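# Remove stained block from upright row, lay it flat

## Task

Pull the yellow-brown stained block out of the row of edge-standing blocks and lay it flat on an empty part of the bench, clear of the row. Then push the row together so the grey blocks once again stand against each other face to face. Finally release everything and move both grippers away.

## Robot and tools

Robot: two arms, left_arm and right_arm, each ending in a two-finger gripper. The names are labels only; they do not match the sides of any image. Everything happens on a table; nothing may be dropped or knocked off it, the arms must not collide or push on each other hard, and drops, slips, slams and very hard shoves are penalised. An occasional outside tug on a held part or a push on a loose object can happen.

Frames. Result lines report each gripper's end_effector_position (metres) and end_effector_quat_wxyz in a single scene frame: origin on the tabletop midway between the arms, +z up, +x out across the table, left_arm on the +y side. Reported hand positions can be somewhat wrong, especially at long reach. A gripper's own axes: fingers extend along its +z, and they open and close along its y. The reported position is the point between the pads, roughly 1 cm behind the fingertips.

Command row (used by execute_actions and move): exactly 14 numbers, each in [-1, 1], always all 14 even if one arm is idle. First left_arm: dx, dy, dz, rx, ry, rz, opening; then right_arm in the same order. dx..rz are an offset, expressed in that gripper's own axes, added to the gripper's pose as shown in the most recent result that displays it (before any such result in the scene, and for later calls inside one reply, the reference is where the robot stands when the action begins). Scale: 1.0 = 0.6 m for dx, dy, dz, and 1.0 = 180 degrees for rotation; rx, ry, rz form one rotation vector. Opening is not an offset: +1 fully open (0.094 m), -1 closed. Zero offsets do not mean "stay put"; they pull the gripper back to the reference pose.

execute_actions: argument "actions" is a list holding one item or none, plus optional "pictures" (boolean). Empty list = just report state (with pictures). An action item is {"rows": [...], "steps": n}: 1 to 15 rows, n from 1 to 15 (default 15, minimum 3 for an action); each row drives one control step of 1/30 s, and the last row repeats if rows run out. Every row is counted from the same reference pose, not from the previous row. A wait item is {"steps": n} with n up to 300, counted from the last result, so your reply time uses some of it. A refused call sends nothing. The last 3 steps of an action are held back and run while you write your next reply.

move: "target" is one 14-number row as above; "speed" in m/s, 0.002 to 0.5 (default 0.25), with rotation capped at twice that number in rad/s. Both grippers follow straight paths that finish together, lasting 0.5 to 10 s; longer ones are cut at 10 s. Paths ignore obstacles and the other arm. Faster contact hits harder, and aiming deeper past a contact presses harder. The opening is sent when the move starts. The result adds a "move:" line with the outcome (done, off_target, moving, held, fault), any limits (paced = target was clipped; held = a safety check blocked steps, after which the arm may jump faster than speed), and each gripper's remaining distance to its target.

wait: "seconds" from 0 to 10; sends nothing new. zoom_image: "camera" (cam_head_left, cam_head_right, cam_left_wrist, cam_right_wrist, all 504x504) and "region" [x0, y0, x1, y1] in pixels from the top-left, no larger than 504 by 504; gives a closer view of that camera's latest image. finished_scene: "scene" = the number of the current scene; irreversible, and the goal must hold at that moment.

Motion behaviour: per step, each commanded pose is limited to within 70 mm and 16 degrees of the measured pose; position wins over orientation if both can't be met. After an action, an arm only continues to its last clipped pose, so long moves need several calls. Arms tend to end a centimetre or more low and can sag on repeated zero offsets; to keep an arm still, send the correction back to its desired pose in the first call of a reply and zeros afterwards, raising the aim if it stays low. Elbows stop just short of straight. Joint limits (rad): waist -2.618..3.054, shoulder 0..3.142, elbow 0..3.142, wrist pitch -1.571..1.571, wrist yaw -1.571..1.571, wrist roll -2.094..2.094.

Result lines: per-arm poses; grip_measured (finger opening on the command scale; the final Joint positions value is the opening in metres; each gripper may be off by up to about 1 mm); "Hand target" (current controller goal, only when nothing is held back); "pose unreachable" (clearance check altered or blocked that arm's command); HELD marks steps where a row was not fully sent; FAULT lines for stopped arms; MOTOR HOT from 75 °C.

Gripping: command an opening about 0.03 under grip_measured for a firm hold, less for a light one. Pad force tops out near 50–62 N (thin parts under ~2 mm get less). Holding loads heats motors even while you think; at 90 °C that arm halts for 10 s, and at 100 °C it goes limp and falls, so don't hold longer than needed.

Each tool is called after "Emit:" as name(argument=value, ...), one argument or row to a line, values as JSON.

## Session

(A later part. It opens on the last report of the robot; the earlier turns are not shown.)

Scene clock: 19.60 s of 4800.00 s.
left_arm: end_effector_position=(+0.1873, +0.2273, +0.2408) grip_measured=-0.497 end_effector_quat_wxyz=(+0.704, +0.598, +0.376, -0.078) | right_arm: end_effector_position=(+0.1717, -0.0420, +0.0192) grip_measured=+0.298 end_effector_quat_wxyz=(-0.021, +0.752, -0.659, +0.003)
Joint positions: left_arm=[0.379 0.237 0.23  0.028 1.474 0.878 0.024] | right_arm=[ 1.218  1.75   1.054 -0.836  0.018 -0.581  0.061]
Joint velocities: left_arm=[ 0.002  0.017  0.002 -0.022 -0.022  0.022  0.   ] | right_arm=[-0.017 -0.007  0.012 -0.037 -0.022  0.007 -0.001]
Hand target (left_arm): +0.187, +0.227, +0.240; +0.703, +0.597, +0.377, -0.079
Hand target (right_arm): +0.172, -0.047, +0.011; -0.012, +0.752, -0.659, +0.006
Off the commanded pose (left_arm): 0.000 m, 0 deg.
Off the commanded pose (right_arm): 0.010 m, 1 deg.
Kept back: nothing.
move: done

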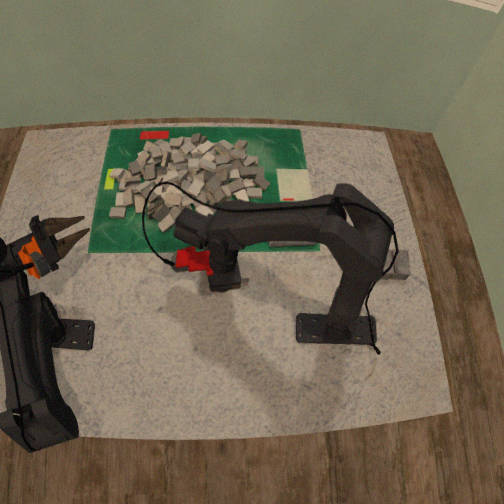

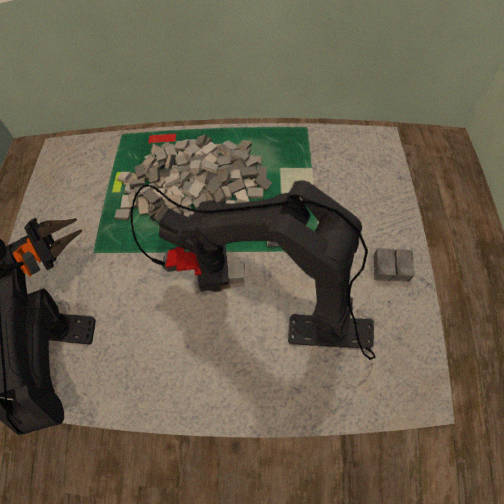

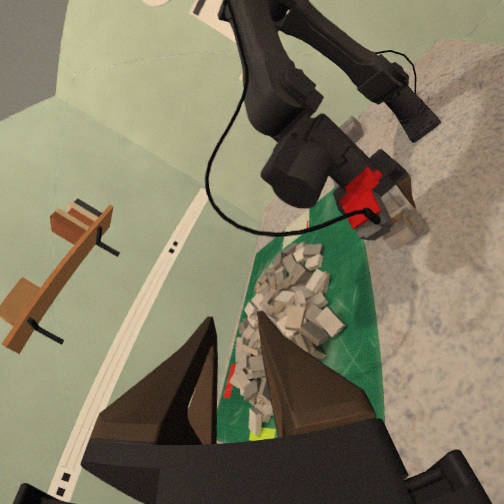

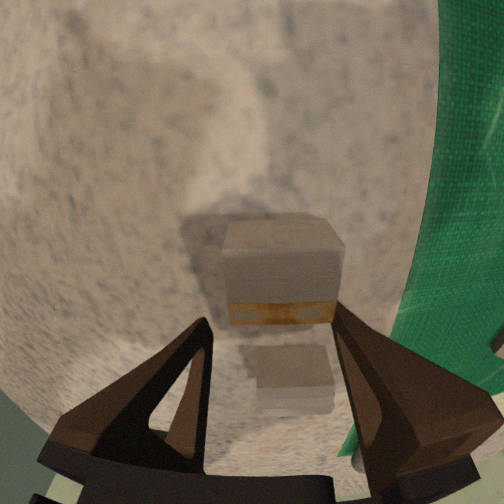

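Emit:
move(
  target=[0,0,0,0,0,0,-0.5,-0.005,-0.014,-0.003,0,0,0,0.3],
  speed=0.03,
)

Emit:
move(
  target=[0,0,0,0,0,0,-0.5,-0.02,0,0.008,0,0,0,0.3],
  speed=0.03,
)

Scene clock: 20.53 s of 4800.00 s.
left_arm: end_effector_position=(+0.1872, +0.2273, +0.2412) grip_measured=-0.497 end_effector_quat_wxyz=(+0.704, +0.599, +0.374, -0.076) | right_arm: end_effector_position=(+0.1744, -0.0430, +0.0192) grip_measured=+0.298 end_effector_quat_wxyz=(-0.022, +0.752, -0.659, +0.003)
Joint positions: left_arm=[0.379 0.237 0.23  0.033 1.474 0.878 0.024] | right_arm=[ 1.208  1.75   1.054 -0.834  0.018 -0.59   0.061]
Joint velocities: left_arm=[-0.007  0.007 -0.012 -0.037 -0.051  0.022  0.   ] | right_arm=[-0.002 -0.007  0.012 -0.022 -0.066  0.007 -0.   ]
Hand target (left_arm): +0.187, +0.227, +0.241; +0.704, +0.598, +0.376, -0.078
Hand target (right_arm): +0.179, -0.038, +0.021; -0.022, +0.752, -0.659, +0.003
Off the commanded pose (left_arm): 0.000 m, 0 deg.
Off the commanded pose (right_arm): 0.008 m, 0 deg.
Kept back: nothing.
move: done

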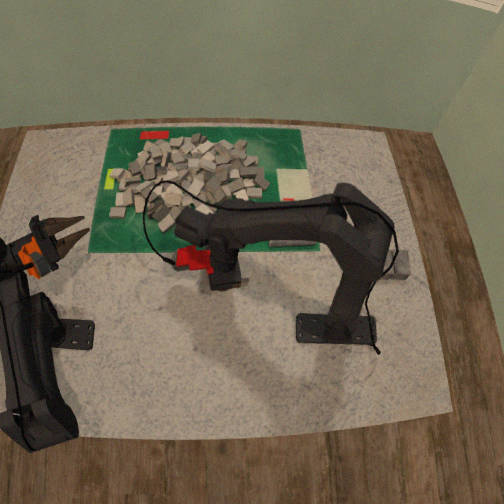

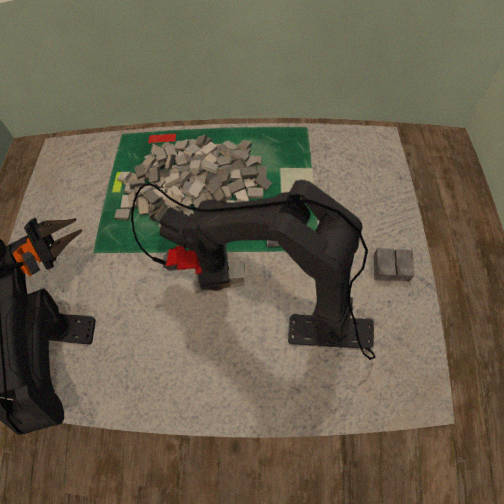

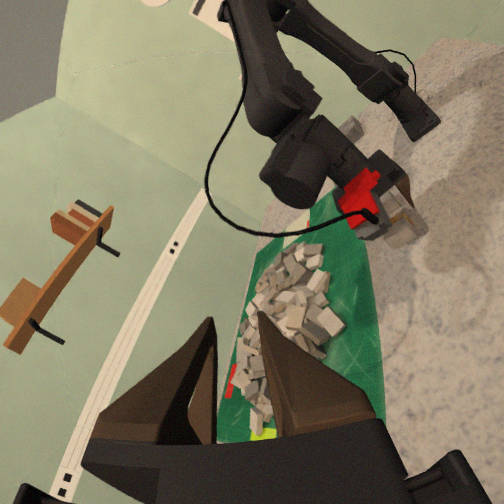

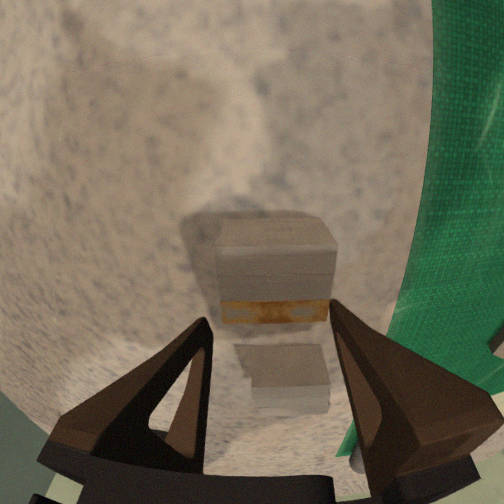

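Scene clock: 21.27 s of 4800.00 s.
left_arm: end_effector_position=(+0.1872, +0.2273, +0.2417) grip_measured=-0.497 end_effector_quat_wxyz=(+0.704, +0.600, +0.373, -0.074) | right_arm: end_effector_position=(+0.1704, -0.0435, +0.0118) grip_measured=+0.298 end_effector_quat_wxyz=(-0.011, +0.751, -0.660, +0.007)
Joint positions: left_arm=[0.379 0.237 0.23  0.038 1.474 0.878 0.024] | right_arm=[ 1.221  1.776  1.054 -0.832  0.02  -0.576  0.061]
Joint velocities: left_arm=[-0.017  0.002  0.002  0.022  0.022 -0.051  0.001] | right_arm=[ 0.007 -0.012  0.007 -0.037  0.007  0.007 -0.001]
Hand target (left_arm): +0.187, +0.227, +0.241; +0.704, +0.599, +0.374, -0.076
Hand target (right_arm): +0.173, -0.031, +0.015; -0.022, +0.752, -0.659, +0.003
Off the commanded pose (left_arm): 0.000 m, 0 deg.
Off the commanded pose (right_arm): 0.013 m, 1 deg.
Kept back: nothing.
move: off_target (right_arm)

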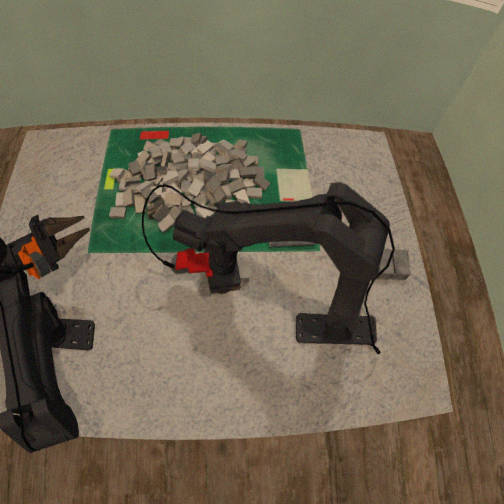

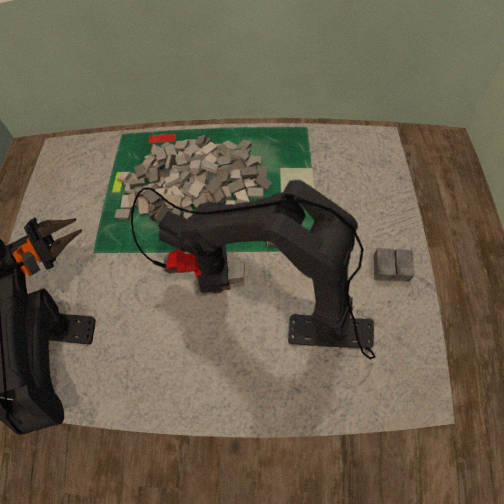

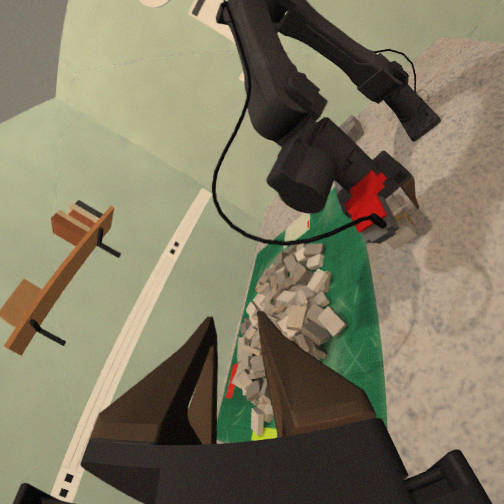

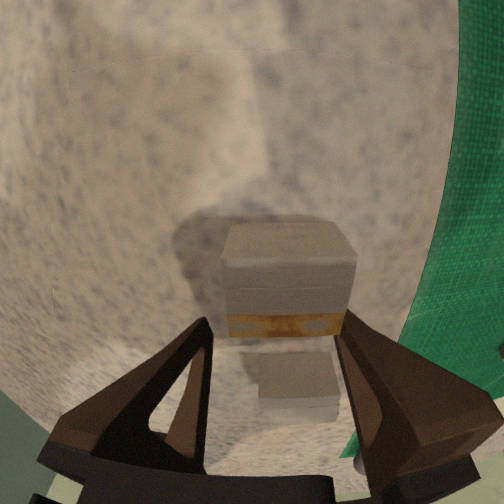

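Emit:
move(
  target=[0,0,0,0,0,0,-0.5,-0.008,-0.02,-0.012,0,0,0,0.3],
  speed=0.03,
)

Emit:
move(
  target=[0,0,0,0,0,0,-0.5,0,0,0,0,0,0,-0.13],
)

Emit:
move(
  target=[0,0,0,0,0,0,-0.5,0.015,0,-0.1,0,0,0,-0.13],
  speed=0.08,
)

Scene clock: 23.07 s of 4800.00 s.
left_arm: end_effector_position=(+0.1872, +0.2273, +0.2421) grip_measured=-0.497 end_effector_quat_wxyz=(+0.705, +0.600, +0.371, -0.073) | right_arm: end_effector_position=(+0.1785, -0.0379, +0.0203) grip_measured=+0.298 end_effector_quat_wxyz=(-0.019, +0.751, -0.660, +0.005)
Joint positions: left_arm=[0.379 0.237 0.23  0.042 1.474 0.878 0.024] | right_arm=[ 1.205  1.776  1.091 -0.852  0.02  -0.591  0.061]
Joint velocities: left_arm=[ 0.002 -0.002 -0.002 -0.007 -0.037 -0.007 -0.   ] | right_arm=[-0.012 -0.002 -0.007 -0.051 -0.051 -0.007  0.   ]
Hand target (left_arm): +0.187, +0.227, +0.242; +0.704, +0.600, +0.373, -0.075
Hand target (right_arm): +0.181, -0.037, +0.019; -0.010, +0.751, -0.660, +0.007
Off the commanded pose (left_arm): 0.000 m, 0 deg.
Off the commanded pose (right_arm): 0.003 m, 1 deg.
Kept back: nothing.
move: done

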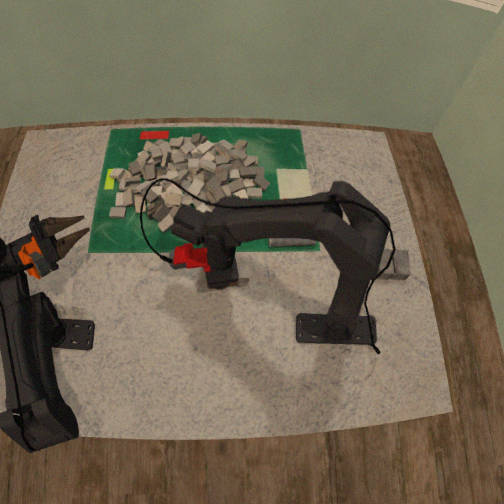

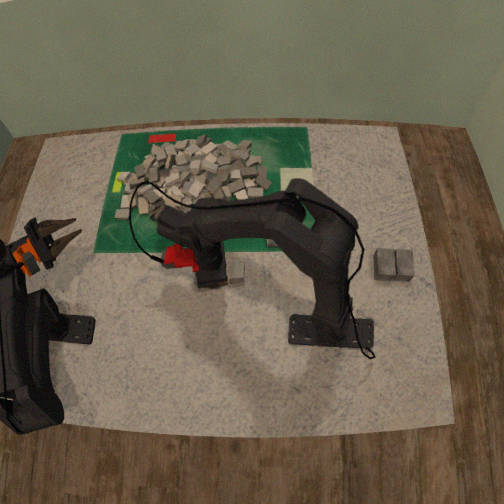

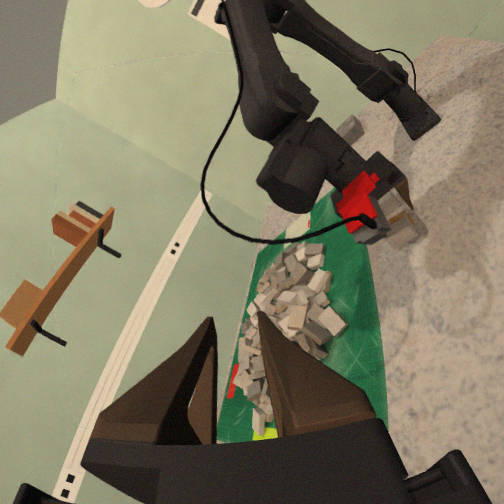

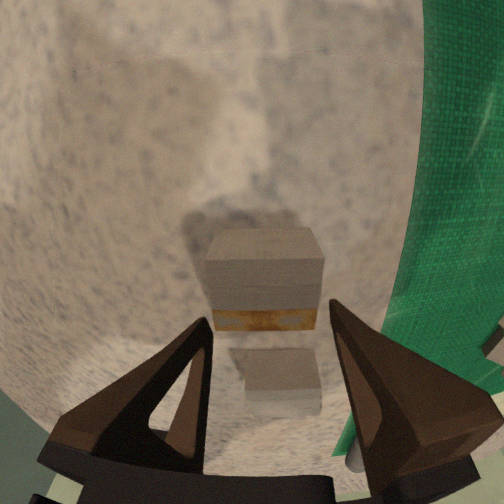

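Scene clock: 23.57 s of 4800.00 s.
left_arm: end_effector_position=(+0.1872, +0.2273, +0.2424) grip_measured=-0.497 end_effector_quat_wxyz=(+0.705, +0.601, +0.370, -0.071) | right_arm: end_effector_position=(+0.1786, -0.0380, +0.0203) grip_measured=-0.127 end_effector_quat_wxyz=(-0.019, +0.751, -0.660, +0.006)
Joint positions: left_arm=[0.379 0.237 0.23  0.046 1.474 0.878 0.024] | right_arm=[ 1.205  1.776  1.091 -0.852  0.021 -0.591  0.041]
Joint velocities: left_arm=[-0.012 -0.017 -0.012 -0.007  0.051 -0.022  0.001] | right_arm=[ 0.007 -0.022 -0.017  0.037  0.051  0.022 -0.   ]
Hand target (left_arm): +0.187, +0.227, +0.242; +0.705, +0.600, +0.371, -0.073
Hand target (right_arm): +0.178, -0.038, +0.020; -0.019, +0.751, -0.660, +0.005
Off the commanded pose (left_arm): 0.000 m, 0 deg.
Off the commanded pose (right_arm): 0.000 m, 0 deg.
Kept back: nothing.
move: done

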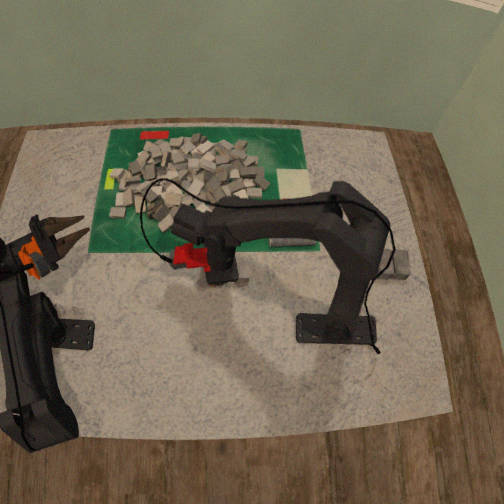

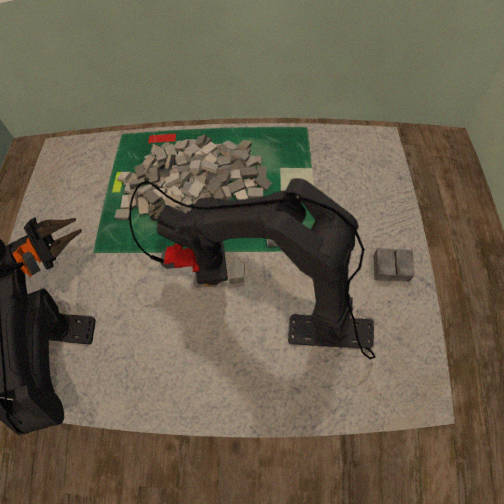

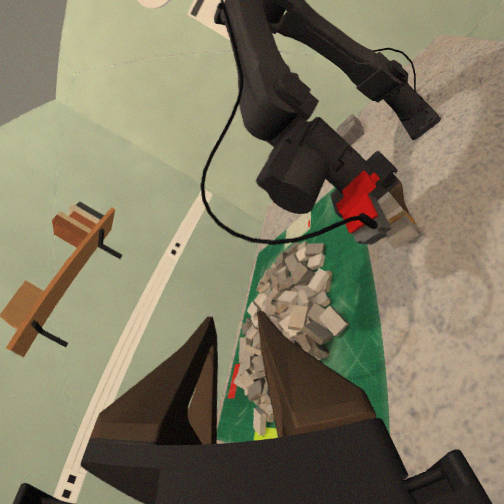

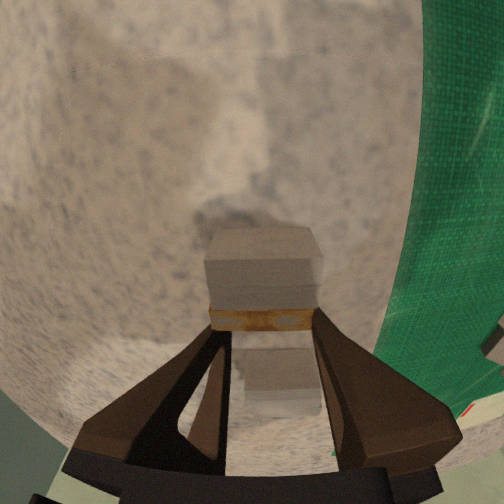

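Scene clock: 24.87 s of 4800.00 s.
left_arm: end_effector_position=(+0.1872, +0.2273, +0.2429) grip_measured=-0.497 end_effector_quat_wxyz=(+0.705, +0.602, +0.368, -0.070) | right_arm: end_effector_position=(+0.1749, -0.0515, +0.0687) grip_measured=-0.128 end_effector_quat_wxyz=(-0.007, +0.751, -0.660, +0.010)
Joint positions: left_arm=[0.379 0.237 0.23  0.051 1.474 0.878 0.024] | right_arm=[ 1.197  1.685  1.189 -1.066  0.023 -0.599  0.041]
Joint velocities: left_arm=[ 0.002 -0.017 -0.012 -0.007  0.022 -0.007 -0.001] | right_arm=[ 0.007 -0.002 -0.017 -0.022  0.037  0.007  0.001]
Hand target (left_arm): +0.187, +0.227, +0.242; +0.705, +0.601, +0.370, -0.071
Hand target (right_arm): +0.179, -0.049, +0.080; -0.019, +0.751, -0.660, +0.006
Off the commanded pose (left_arm): 0.000 m, 0 deg.
Off the commanded pose (right_arm): 0.012 m, 1 deg.
Kept back: nothing.
move: off_target (right_arm)

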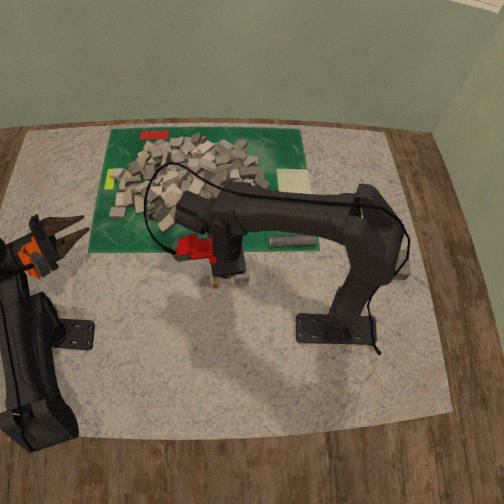

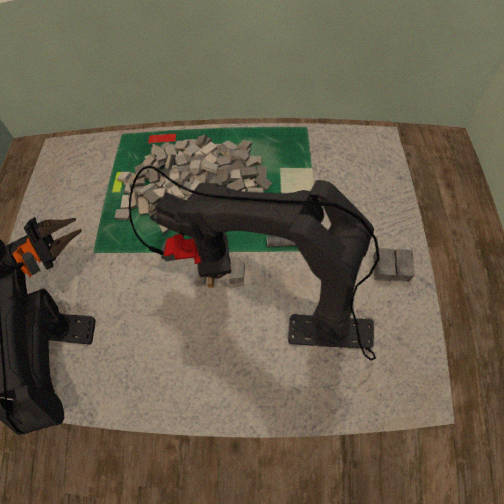

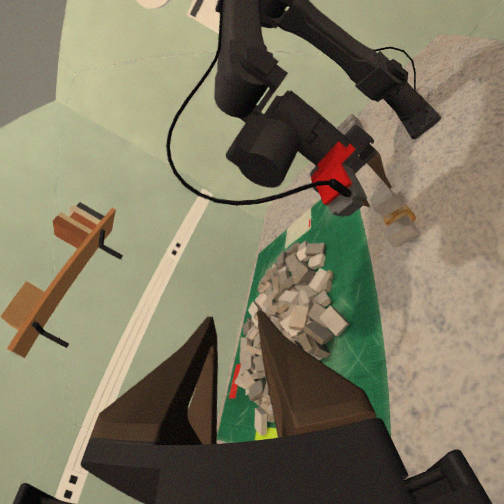

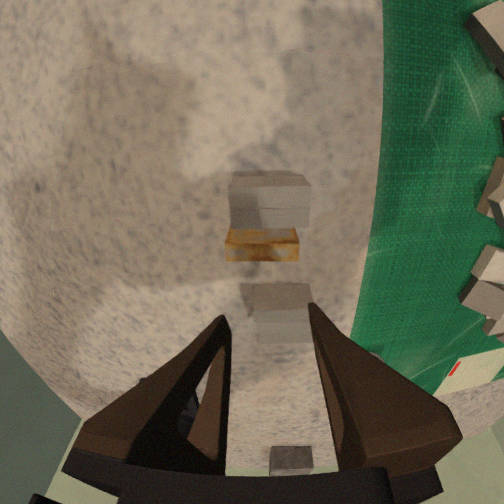

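Emit:
move(
  target=[0,0,0,0,0,0,-0.5,-0.028,-0.008,0.03,0,0,0,0.3],
  speed=0.05,
)

Emit:
move(
  target=[0,0,0,0,0,0,-0.5,0.006,0,0.075,0,0,0,0.3],
  speed=0.04,
)

Scene clock: 25.93 s of 4800.00 s.
left_arm: end_effector_position=(+0.1872, +0.2273, +0.2433) grip_measured=-0.497 end_effector_quat_wxyz=(+0.706, +0.602, +0.367, -0.068) | right_arm: end_effector_position=(+0.1754, -0.0438, +0.0501) grip_measured=+0.298 end_effector_quat_wxyz=(+0.003, +0.751, -0.660, +0.013)
Joint positions: left_arm=[0.379 0.237 0.23  0.056 1.474 0.878 0.024] | right_arm=[ 1.207  1.751  1.189 -1.022  0.023 -0.589  0.061]
Joint velocities: left_arm=[ 0.002  0.017  0.007 -0.037  0.066 -0.007  0.   ] | right_arm=[ 0.007 -0.002  0.002 -0.066 -0.022  0.007 -0.001]
Hand target (left_arm): +0.187, +0.227, +0.243; +0.705, +0.602, +0.368, -0.070
Hand target (right_arm): +0.177, -0.034, +0.051; -0.007, +0.751, -0.660, +0.010
Off the commanded pose (left_arm): 0.000 m, 0 deg.
Off the commanded pose (right_arm): 0.010 m, 1 deg.
Kept back: nothing.
move: done

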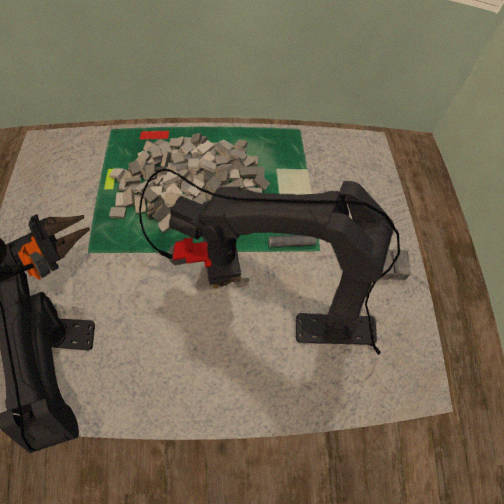

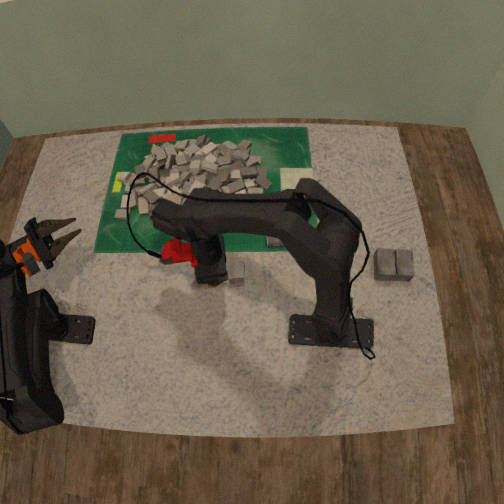

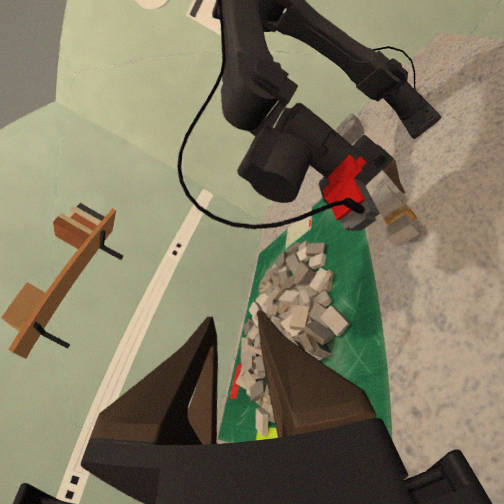

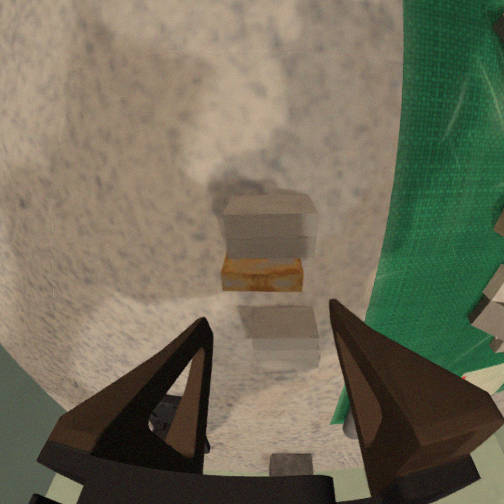

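Scene clock: 27.50 s of 4800.00 s.
left_arm: end_effector_position=(+0.1872, +0.2273, +0.2437) grip_measured=-0.497 end_effector_quat_wxyz=(+0.706, +0.603, +0.365, -0.067) | right_arm: end_effector_position=(+0.1759, -0.0429, +0.0139) grip_measured=+0.298 end_effector_quat_wxyz=(-0.006, +0.751, -0.660, +0.011)
Joint positions: left_arm=[0.379 0.237 0.23  0.061 1.474 0.878 0.024] | right_arm=[ 1.207  1.792  1.084 -0.857  0.023 -0.589  0.061]
Joint velocities: left_arm=[-0.007  0.017 -0.007 -0.007 -0.066  0.051  0.001] | right_arm=[-0.017 -0.017  0.012  0.051 -0.022 -0.051  0.001]
Hand target (left_arm): +0.187, +0.227, +0.243; +0.706, +0.602, +0.367, -0.068
Hand target (right_arm): +0.176, -0.048, +0.006; +0.004, +0.751, -0.660, +0.013
Off the commanded pose (left_arm): 0.000 m, 0 deg.
Off the commanded pose (right_arm): 0.010 m, 1 deg.
Kept back: nothing.
move: done

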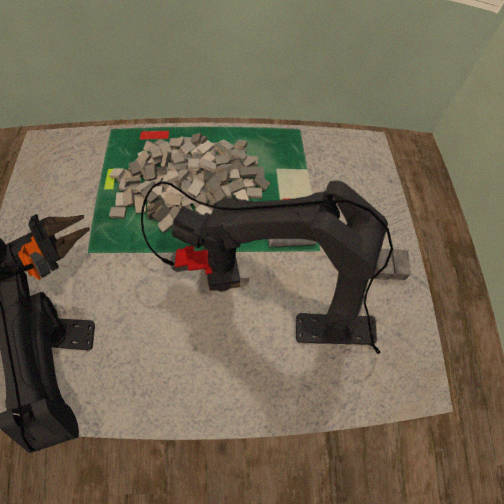

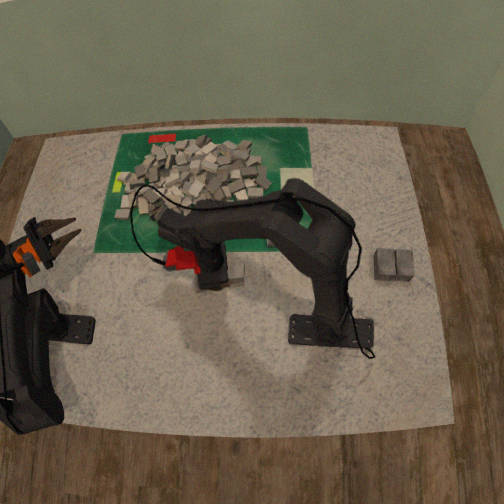

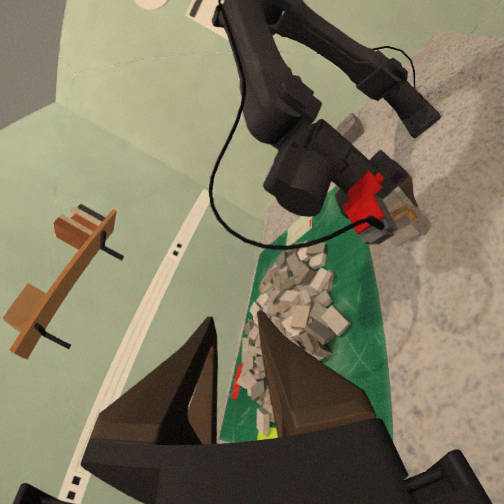

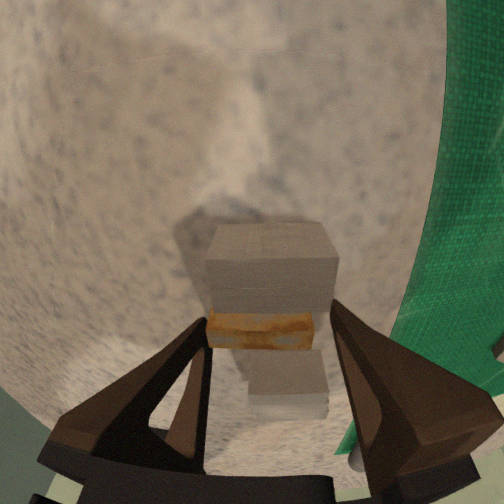

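Emit:
move(
  target=[0,0,0,0,0,0,-0.5,0,0,0,0,0,0,-0.16],
)

Emit:
move(
  target=[0,0,0,0,0,0,-0.5,0.01,0,-0.1,0,0,0,-0.16],
  speed=0.06,
)

Scene clock: 28.43 s of 4800.00 s.
left_arm: end_effector_position=(+0.1871, +0.2273, +0.2441) grip_measured=-0.497 end_effector_quat_wxyz=(+0.706, +0.604, +0.364, -0.065) | right_arm: end_effector_position=(+0.1759, -0.0426, +0.0139) grip_measured=-0.130 end_effector_quat_wxyz=(-0.006, +0.751, -0.660, +0.010)
Joint positions: left_arm=[0.379 0.237 0.23  0.065 1.474 0.878 0.024] | right_arm=[ 1.207  1.792  1.084 -0.856  0.023 -0.589  0.041]
Joint velocities: left_arm=[-0.002  0.002 -0.017 -0.037 -0.022  0.037 -0.   ] | right_arm=[-0.012  0.002 -0.007  0.022 -0.037 -0.066  0.   ]
Hand target (left_arm): +0.187, +0.227, +0.244; +0.706, +0.603, +0.365, -0.067
Hand target (right_arm): +0.176, -0.043, +0.014; -0.005, +0.751, -0.660, +0.011
Off the commanded pose (left_arm): 0.000 m, 0 deg.
Off the commanded pose (right_arm): 0.000 m, 0 deg.
Kept back: nothing.
move: done

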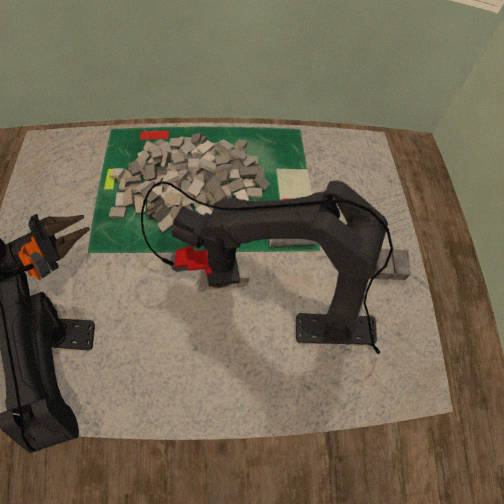

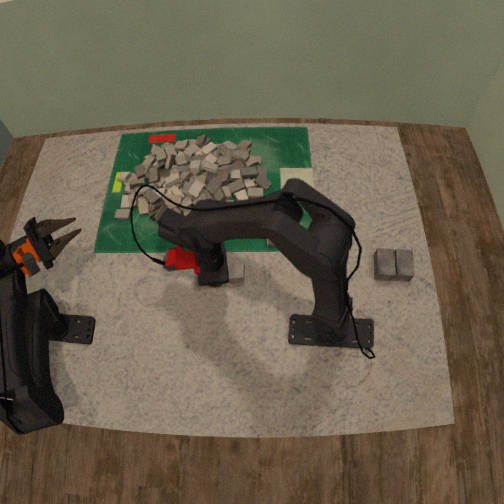

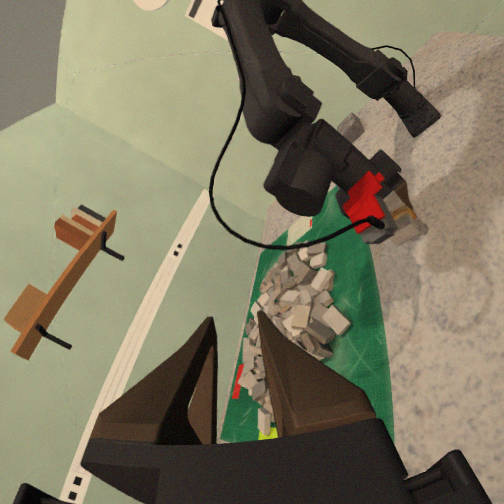

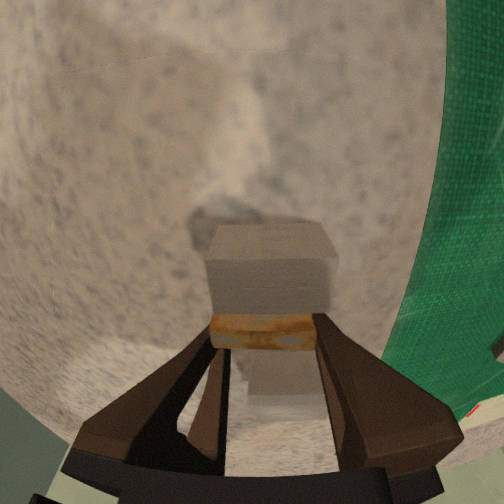

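Scene clock: 29.93 s of 4800.00 s.
left_arm: end_effector_position=(+0.1871, +0.2273, +0.2445) grip_measured=-0.497 end_effector_quat_wxyz=(+0.706, +0.605, +0.363, -0.063) | right_arm: end_effector_position=(+0.1709, -0.0528, +0.0607) grip_measured=-0.130 end_effector_quat_wxyz=(+0.010, +0.752, -0.659, +0.015)
Joint positions: left_arm=[0.379 0.237 0.23  0.07  1.474 0.878 0.024] | right_arm=[ 1.207  1.715  1.19  -1.072  0.023 -0.591  0.041]
Joint velocities: left_arm=[ 0.017 -0.002 -0.007  0.007  0.095  0.007 -0.   ] | right_arm=[ 0.007 -0.017  0.002 -0.066  0.037  0.007  0.   ]
Hand target (left_arm): +0.187, +0.227, +0.244; +0.706, +0.604, +0.364, -0.065
Hand target (right_arm): +0.176, -0.049, +0.073; -0.006, +0.751, -0.660, +0.010
Off the commanded pose (left_arm): 0.000 m, 0 deg.
Off the commanded pose (right_arm): 0.015 m, 2 deg.
Kept back: nothing.
move: off_target (right_arm)

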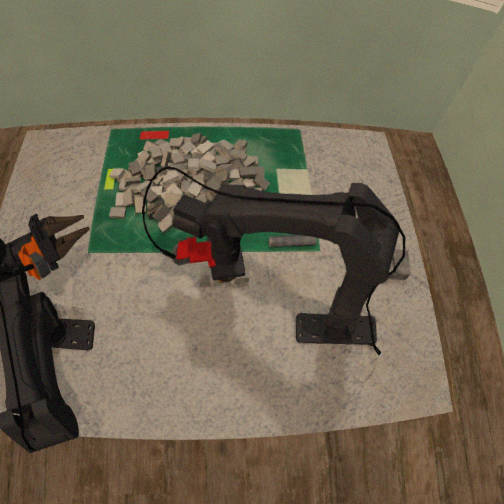

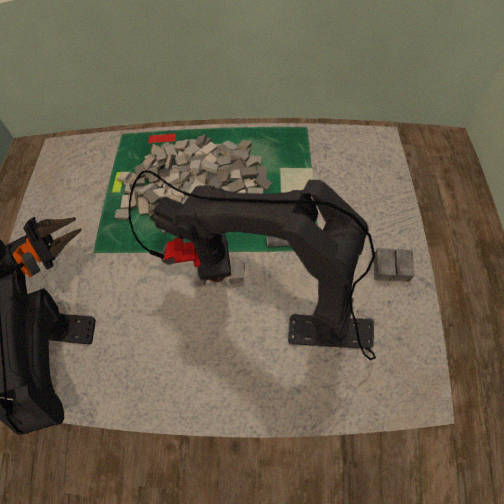

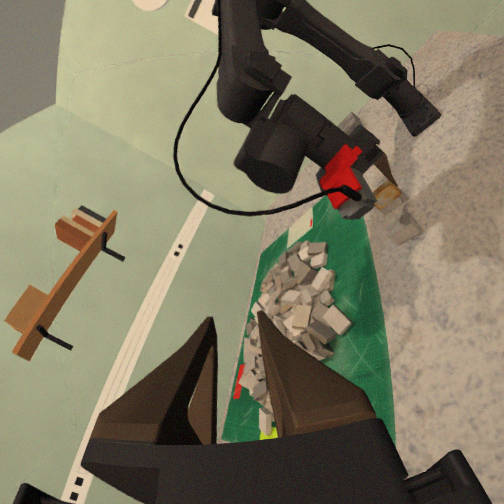

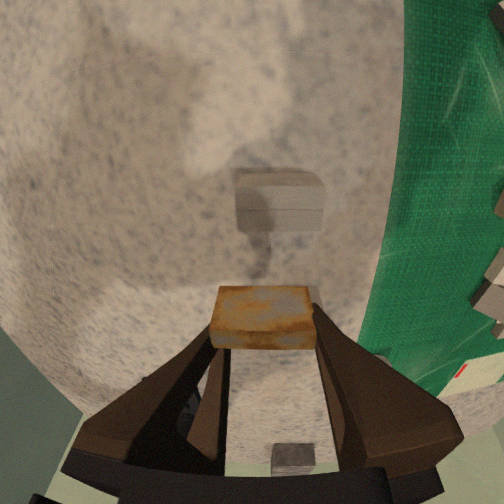

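Emit:
execute_actions(
  actions=[],
)

Scene clock: 30.23 s of 4800.00 s.
left_arm: end_effector_position=(+0.1871, +0.2273, +0.2445) grip_measured=-0.497 end_effector_quat_wxyz=(+0.706, +0.605, +0.363, -0.063) | right_arm: end_effector_position=(+0.1708, -0.0531, +0.0608) grip_measured=-0.130 end_effector_quat_wxyz=(+0.011, +0.752, -0.659, +0.015)
Joint positions: left_arm=[0.379 0.237 0.23  0.07  1.474 0.878 0.024] | right_arm=[ 1.207  1.715  1.19  -1.074  0.023 -0.591  0.041]
Joint velocities: left_arm=[-0.012  0.002  0.012  0.037 -0.037  0.037 -0.001] | right_arm=[ 0.002  0.007 -0.022  0.007  0.007  0.022 -0.001]
Hand target (left_arm): +0.187, +0.227, +0.244; +0.706, +0.604, +0.364, -0.065
Hand target (right_arm): +0.176, -0.049, +0.073; -0.006, +0.751, -0.660, +0.010
Off the commanded pose (left_arm): 0.000 m, 0 deg.
Off the commanded pose (right_arm): 0.015 m, 2 deg.
Kept back: nothing.
Steps of this call (steps 1 to 9: nothing new was sent). Readings (end_effector_position):
1: left_arm (+0.1871, +0.2273, +0.2445) | right_arm (+0.1709, -0.0528, +0.0607)
2: left_arm (+0.1871, +0.2273, +0.2445) | right_arm (+0.1708, -0.0529, +0.0607)
4: left_arm (+0.1871, +0.2273, +0.2445) | right_arm (+0.1708, -0.0530, +0.0607)
8: left_arm (+0.1871, +0.2273, +0.2445) | right_arm (+0.1708, -0.0531, +0.0608)
9: the state above

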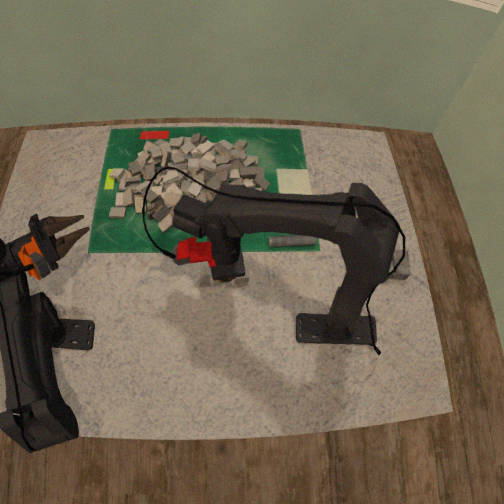

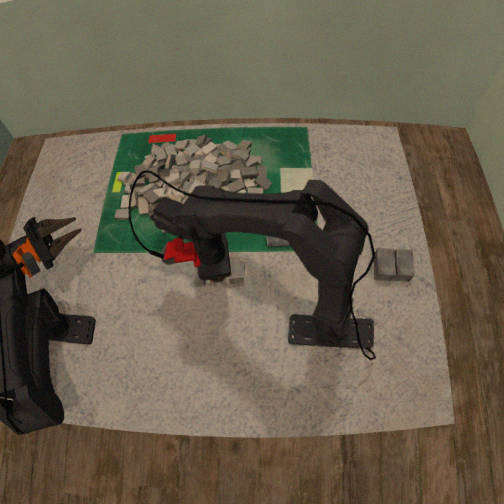

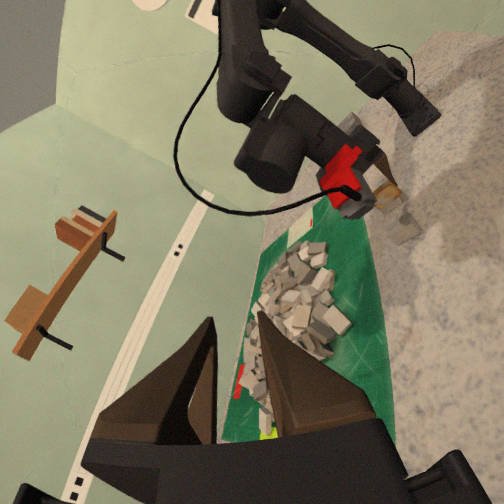

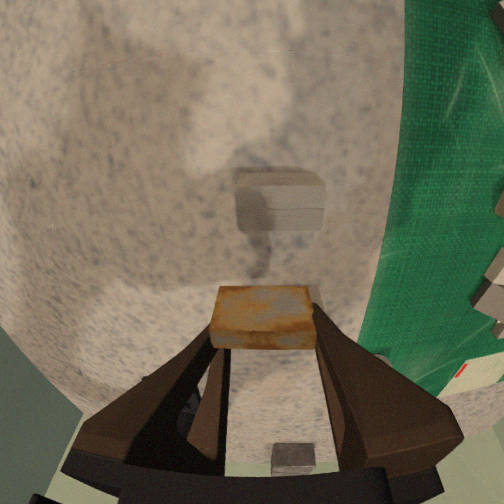

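Emit:
move(
  target=[0,0,0,0,0,0,-0.5,0.058,0.158,-0.035,0,-0.3,0,-0.16],
  speed=0.15,
)

Emit:
move(
  target=[0,0,0,0,0,0,-0.5,0.069,0,0.054,0,-0.05,0,-0.16],
  speed=0.06,
)

Scene clock: 34.10 s of 4800.00 s.
left_arm: end_effector_position=(+0.1871, +0.2273, +0.2449) grip_measured=-0.497 end_effector_quat_wxyz=(+0.707, +0.605, +0.361, -0.062) | right_arm: end_effector_position=(+0.0834, -0.1013, +0.0776) grip_measured=-0.130 end_effector_quat_wxyz=(-0.273, +0.677, -0.603, -0.322)
Joint positions: left_arm=[0.379 0.237 0.23  0.075 1.474 0.878 0.024] | right_arm=[ 0.966  0.628  0.284 -0.556 -0.606 -0.599  0.041]
Joint velocities: left_arm=[ 0.007 -0.007 -0.002 -0.022  0.007 -0.051 -0.002] | right_arm=[-0.017  0.007  0.012 -0.007 -0.095 -0.037  0.   ]
Hand target (left_arm): +0.187, +0.227, +0.244; +0.706, +0.605, +0.362, -0.063
Hand target (right_arm): +0.082, -0.099, +0.081; -0.284, +0.673, -0.596, -0.334
Off the commanded pose (left_arm): 0.000 m, 0 deg.
Off the commanded pose (right_arm): 0.006 m, 2 deg.
Kept back: nothing.
move: done

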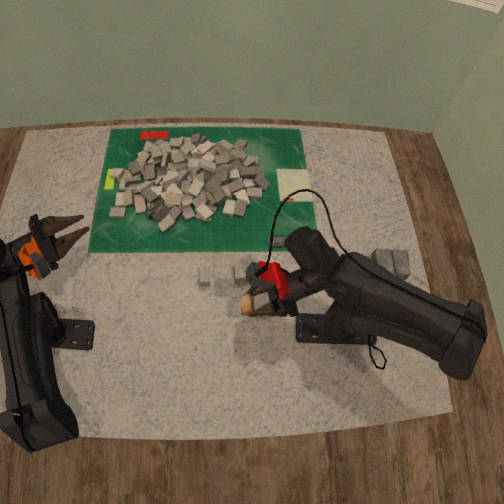

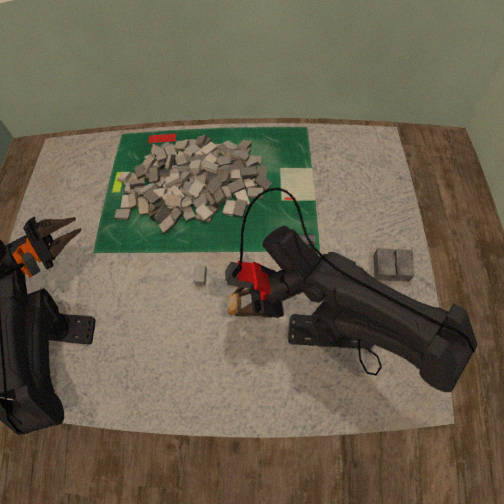

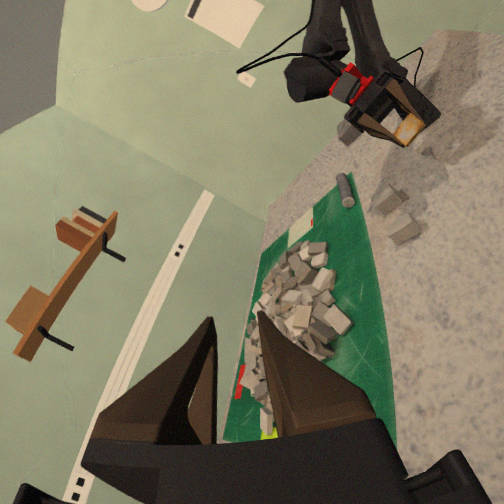

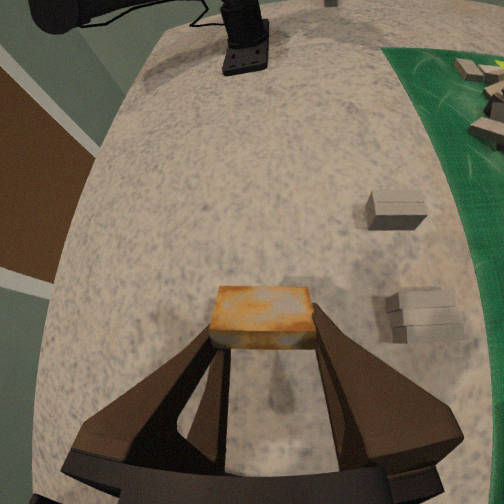

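Scene clock: 36.03 s of 4800.00 s.
left_arm: end_effector_position=(+0.1871, +0.2273, +0.2453) grip_measured=-0.497 end_effector_quat_wxyz=(+0.707, +0.606, +0.359, -0.060) | right_arm: end_effector_position=(+0.0860, -0.1024, +0.0273) grip_measured=-0.130 end_effector_quat_wxyz=(-0.309, +0.655, -0.586, -0.363)
Joint positions: left_arm=[0.379 0.237 0.23  0.079 1.474 0.878 0.024] | right_arm=[ 0.837  0.736  0.007 -0.122 -0.761 -0.641  0.041]
Joint velocities: left_arm=[-0.007 -0.002  0.002  0.007  0.022  0.007 -0.   ] | right_arm=[-0.027 -0.012 -0.027  0.007 -0.037 -0.022 -0.001]
Hand target (left_arm): +0.187, +0.227, +0.245; +0.707, +0.605, +0.361, -0.062
Hand target (right_arm): +0.082, -0.103, +0.026; -0.308, +0.655, -0.581, -0.373
Off the commanded pose (left_arm): 0.000 m, 0 deg.
Off the commanded pose (right_arm): 0.004 m, 2 deg.
joint sent to its limit (right arm) — the command would take joint 3 (elbow) past its lower limit, so that joint was sent only as far as its limit.
Kept back: nothing.
move: done

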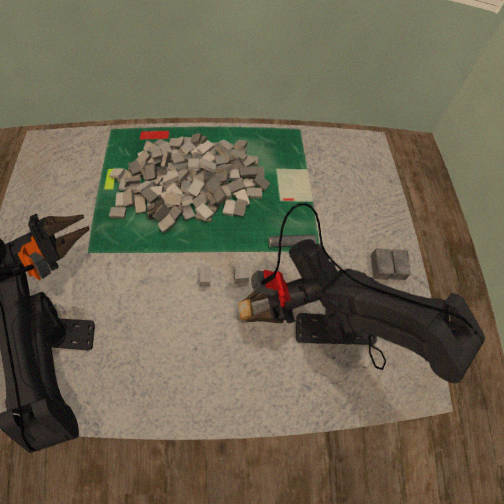

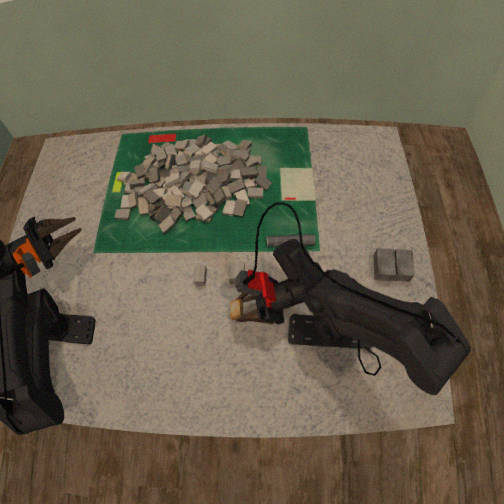

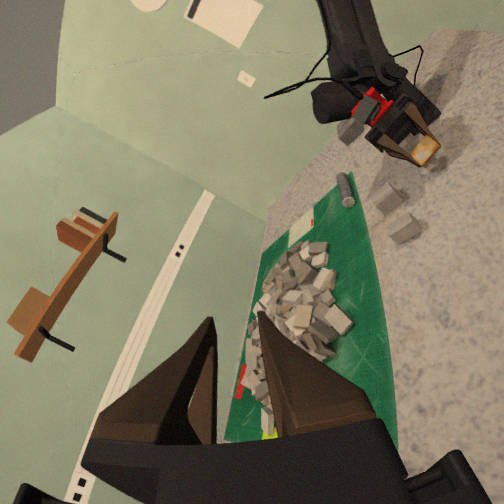

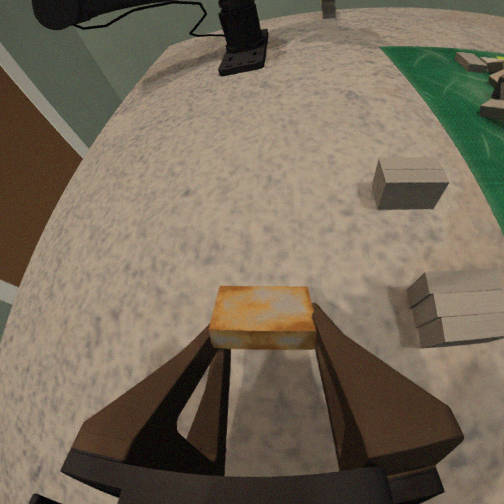

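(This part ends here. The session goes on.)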